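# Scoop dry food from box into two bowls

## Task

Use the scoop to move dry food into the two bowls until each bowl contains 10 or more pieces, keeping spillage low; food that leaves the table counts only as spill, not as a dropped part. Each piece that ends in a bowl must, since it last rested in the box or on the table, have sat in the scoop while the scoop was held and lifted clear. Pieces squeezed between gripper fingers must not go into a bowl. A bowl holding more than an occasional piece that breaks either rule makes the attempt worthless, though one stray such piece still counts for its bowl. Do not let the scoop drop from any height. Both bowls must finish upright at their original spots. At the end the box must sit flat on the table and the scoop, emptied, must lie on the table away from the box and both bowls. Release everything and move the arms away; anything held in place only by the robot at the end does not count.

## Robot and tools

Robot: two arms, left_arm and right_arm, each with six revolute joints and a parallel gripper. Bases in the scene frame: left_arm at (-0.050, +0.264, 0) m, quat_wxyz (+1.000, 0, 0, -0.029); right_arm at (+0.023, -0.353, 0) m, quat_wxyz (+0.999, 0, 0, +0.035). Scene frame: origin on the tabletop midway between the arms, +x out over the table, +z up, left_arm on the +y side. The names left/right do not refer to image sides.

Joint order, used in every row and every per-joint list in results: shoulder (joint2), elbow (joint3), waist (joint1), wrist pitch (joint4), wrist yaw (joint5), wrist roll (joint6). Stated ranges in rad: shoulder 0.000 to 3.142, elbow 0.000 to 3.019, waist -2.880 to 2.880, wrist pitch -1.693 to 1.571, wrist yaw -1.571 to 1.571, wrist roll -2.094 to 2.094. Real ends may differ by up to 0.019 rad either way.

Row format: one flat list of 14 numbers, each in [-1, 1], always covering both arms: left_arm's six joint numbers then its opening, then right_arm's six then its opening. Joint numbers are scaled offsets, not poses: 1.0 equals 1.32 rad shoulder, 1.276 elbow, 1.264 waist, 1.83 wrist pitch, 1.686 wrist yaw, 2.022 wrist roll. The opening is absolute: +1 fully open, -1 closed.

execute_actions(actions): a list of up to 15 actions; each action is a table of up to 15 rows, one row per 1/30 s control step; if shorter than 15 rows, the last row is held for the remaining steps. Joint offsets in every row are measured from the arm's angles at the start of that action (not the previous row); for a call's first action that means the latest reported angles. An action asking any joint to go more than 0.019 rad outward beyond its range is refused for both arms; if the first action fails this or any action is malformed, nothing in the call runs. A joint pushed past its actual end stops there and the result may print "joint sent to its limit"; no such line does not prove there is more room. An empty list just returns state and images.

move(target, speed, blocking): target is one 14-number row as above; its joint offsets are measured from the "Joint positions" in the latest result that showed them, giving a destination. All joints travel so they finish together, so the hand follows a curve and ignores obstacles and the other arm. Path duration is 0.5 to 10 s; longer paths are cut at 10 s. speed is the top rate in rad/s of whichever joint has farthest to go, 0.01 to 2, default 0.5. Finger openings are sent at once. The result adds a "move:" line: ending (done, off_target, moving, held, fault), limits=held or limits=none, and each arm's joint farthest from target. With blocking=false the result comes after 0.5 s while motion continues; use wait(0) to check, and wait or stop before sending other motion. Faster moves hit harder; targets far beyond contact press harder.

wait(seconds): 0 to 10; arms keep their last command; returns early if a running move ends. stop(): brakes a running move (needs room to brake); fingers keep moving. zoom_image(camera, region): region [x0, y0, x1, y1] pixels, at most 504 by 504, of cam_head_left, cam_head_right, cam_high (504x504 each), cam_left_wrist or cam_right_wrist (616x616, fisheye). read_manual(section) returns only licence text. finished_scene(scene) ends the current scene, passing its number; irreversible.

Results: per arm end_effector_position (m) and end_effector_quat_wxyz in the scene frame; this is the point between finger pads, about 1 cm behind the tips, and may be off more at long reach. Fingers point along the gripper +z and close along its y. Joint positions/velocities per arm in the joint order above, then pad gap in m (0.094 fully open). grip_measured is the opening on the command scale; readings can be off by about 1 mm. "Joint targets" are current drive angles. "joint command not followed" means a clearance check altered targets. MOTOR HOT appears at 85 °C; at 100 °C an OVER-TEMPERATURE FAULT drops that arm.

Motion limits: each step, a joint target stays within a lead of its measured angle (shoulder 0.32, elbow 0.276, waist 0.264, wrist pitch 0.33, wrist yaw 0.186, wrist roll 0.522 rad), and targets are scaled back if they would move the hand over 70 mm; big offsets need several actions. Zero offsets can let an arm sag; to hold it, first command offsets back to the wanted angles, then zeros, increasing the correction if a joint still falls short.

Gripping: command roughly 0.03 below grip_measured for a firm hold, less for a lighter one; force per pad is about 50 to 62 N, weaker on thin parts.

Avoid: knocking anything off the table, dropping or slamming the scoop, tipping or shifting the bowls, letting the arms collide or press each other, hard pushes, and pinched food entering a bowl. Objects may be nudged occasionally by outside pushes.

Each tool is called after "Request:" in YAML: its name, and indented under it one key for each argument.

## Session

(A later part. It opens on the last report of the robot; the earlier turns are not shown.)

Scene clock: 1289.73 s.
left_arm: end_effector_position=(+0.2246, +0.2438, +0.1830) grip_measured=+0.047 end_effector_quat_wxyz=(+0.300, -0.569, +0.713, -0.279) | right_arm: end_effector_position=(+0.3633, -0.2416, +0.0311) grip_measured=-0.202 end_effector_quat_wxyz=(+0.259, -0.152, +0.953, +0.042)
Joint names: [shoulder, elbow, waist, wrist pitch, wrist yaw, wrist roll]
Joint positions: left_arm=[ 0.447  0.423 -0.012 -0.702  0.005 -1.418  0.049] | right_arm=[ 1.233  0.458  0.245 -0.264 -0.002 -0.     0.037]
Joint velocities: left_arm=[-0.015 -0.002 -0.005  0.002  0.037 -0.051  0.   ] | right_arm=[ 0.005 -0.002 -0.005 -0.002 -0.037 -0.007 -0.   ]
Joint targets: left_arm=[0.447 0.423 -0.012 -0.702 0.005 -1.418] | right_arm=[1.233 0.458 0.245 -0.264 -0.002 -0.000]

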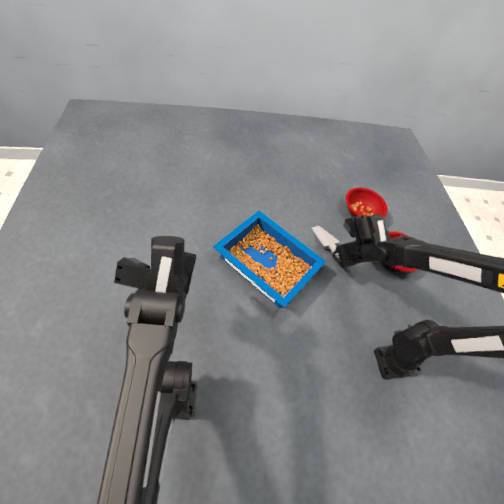

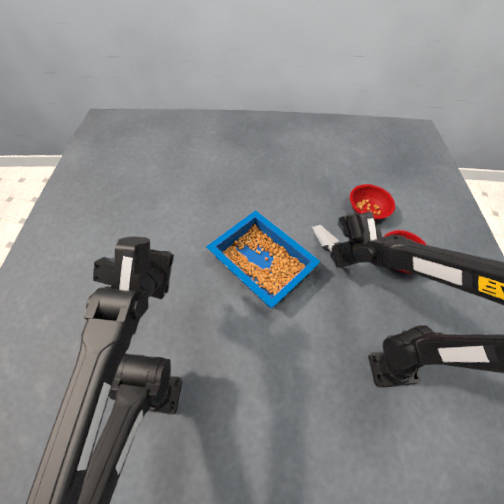

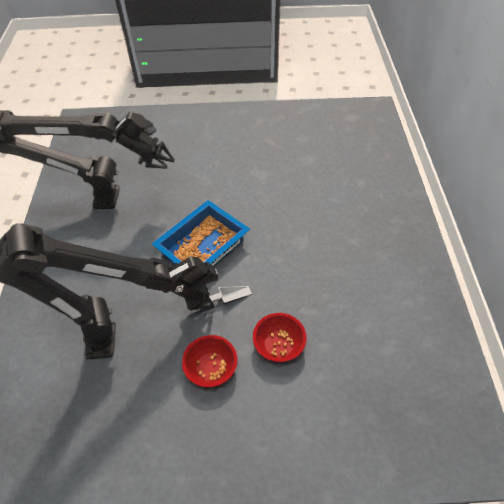

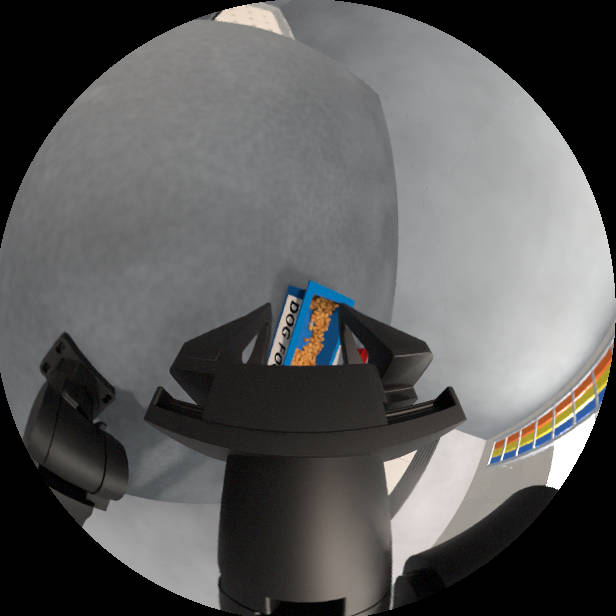

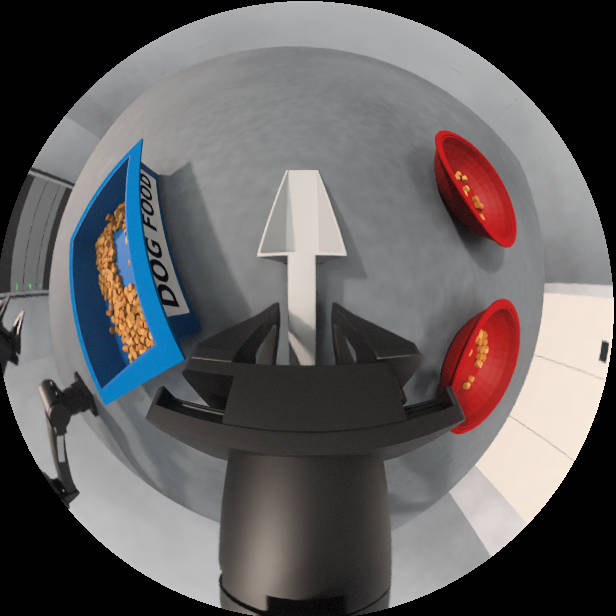

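Request:
move:
  target: [0,0,0,0,0,0,0.05,-0.4795,0,0,-0.129,0,0,-0.2]
  speed: 0.5

Request:
zoom_image:
  camera: "cam_high"
  region: [130,180,340,400]

Scene clock: 1299.13 s.
left_arm: end_effector_position=(+0.2246, +0.2438, +0.1830) grip_measured=+0.047 end_effector_quat_wxyz=(+0.300, -0.569, +0.713, -0.279) | right_arm: end_effector_position=(+0.3322, -0.2518, +0.2055) grip_measured=-0.202 end_effector_quat_wxyz=(+0.455, -0.140, +0.877, +0.073)
Joint names: [shoulder, elbow, waist, wrist pitch, wrist yaw, wrist roll]
Joint positions: left_arm=[ 0.447  0.423 -0.012 -0.702  0.005 -1.418  0.049] | right_arm=[ 0.593  0.458  0.245 -0.479 -0.002 -0.     0.037]
Joint velocities: left_arm=[-0.005 -0.012 -0.005 -0.002 -0.007 -0.095 -0.002] | right_arm=[-0.005 -0.017  0.005  0.002 -0.037 -0.037 -0.002]
Joint targets: left_arm=[0.447 0.423 -0.012 -0.702 0.005 -1.418] | right_arm=[0.600 0.458 0.245 -0.500 -0.002 -0.000]
move: off_target (right_arm); limits=none; left_arm: farthest joint: the waist, 0.000 radians from its target (0.000 radians at the start); right_arm: farthest joint: the wrist pitch, 0.021 radians from its target (0.236 radians at the start)

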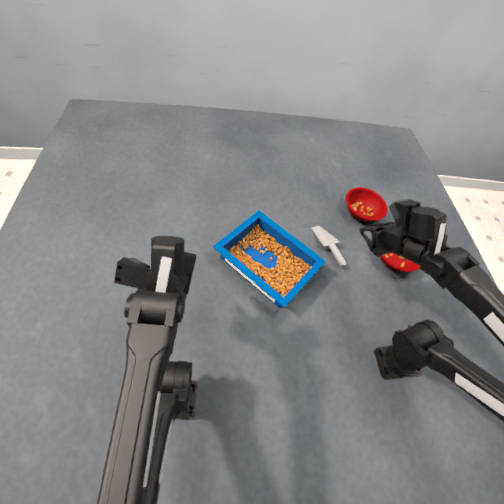

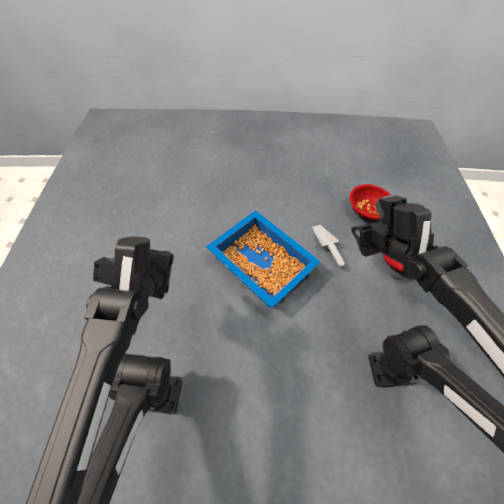

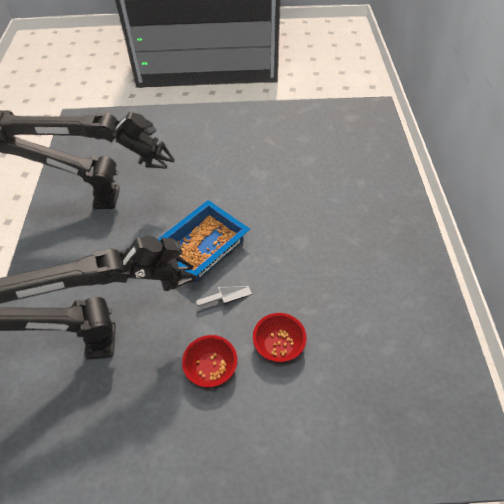

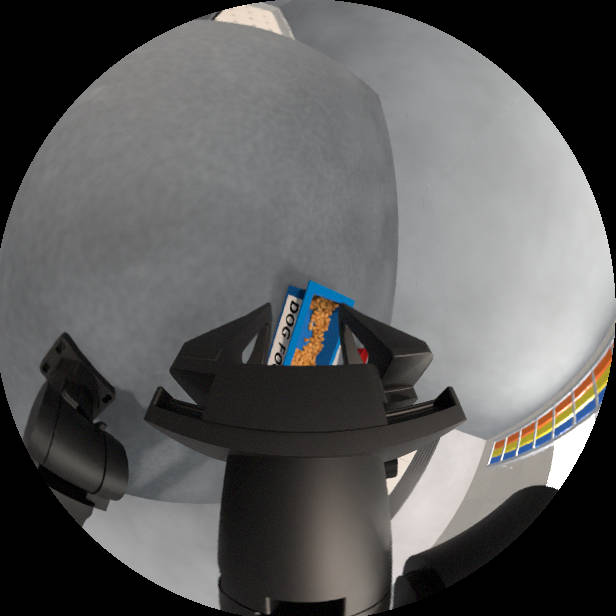

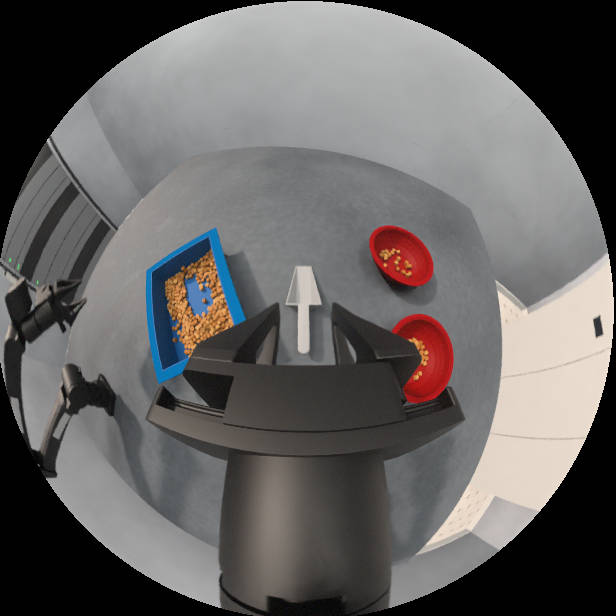

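Region (130, 180, 340, 400) of cam_high's 504x504 image, scaled by 2.291, with more detail than that image has; it fills the left 481 columns of this view, and the rest is white.

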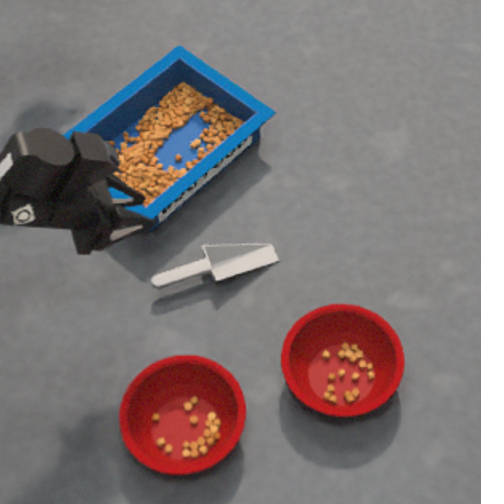

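Request:
finished_scene:
  scene: 1

The scene is finished: the task was done.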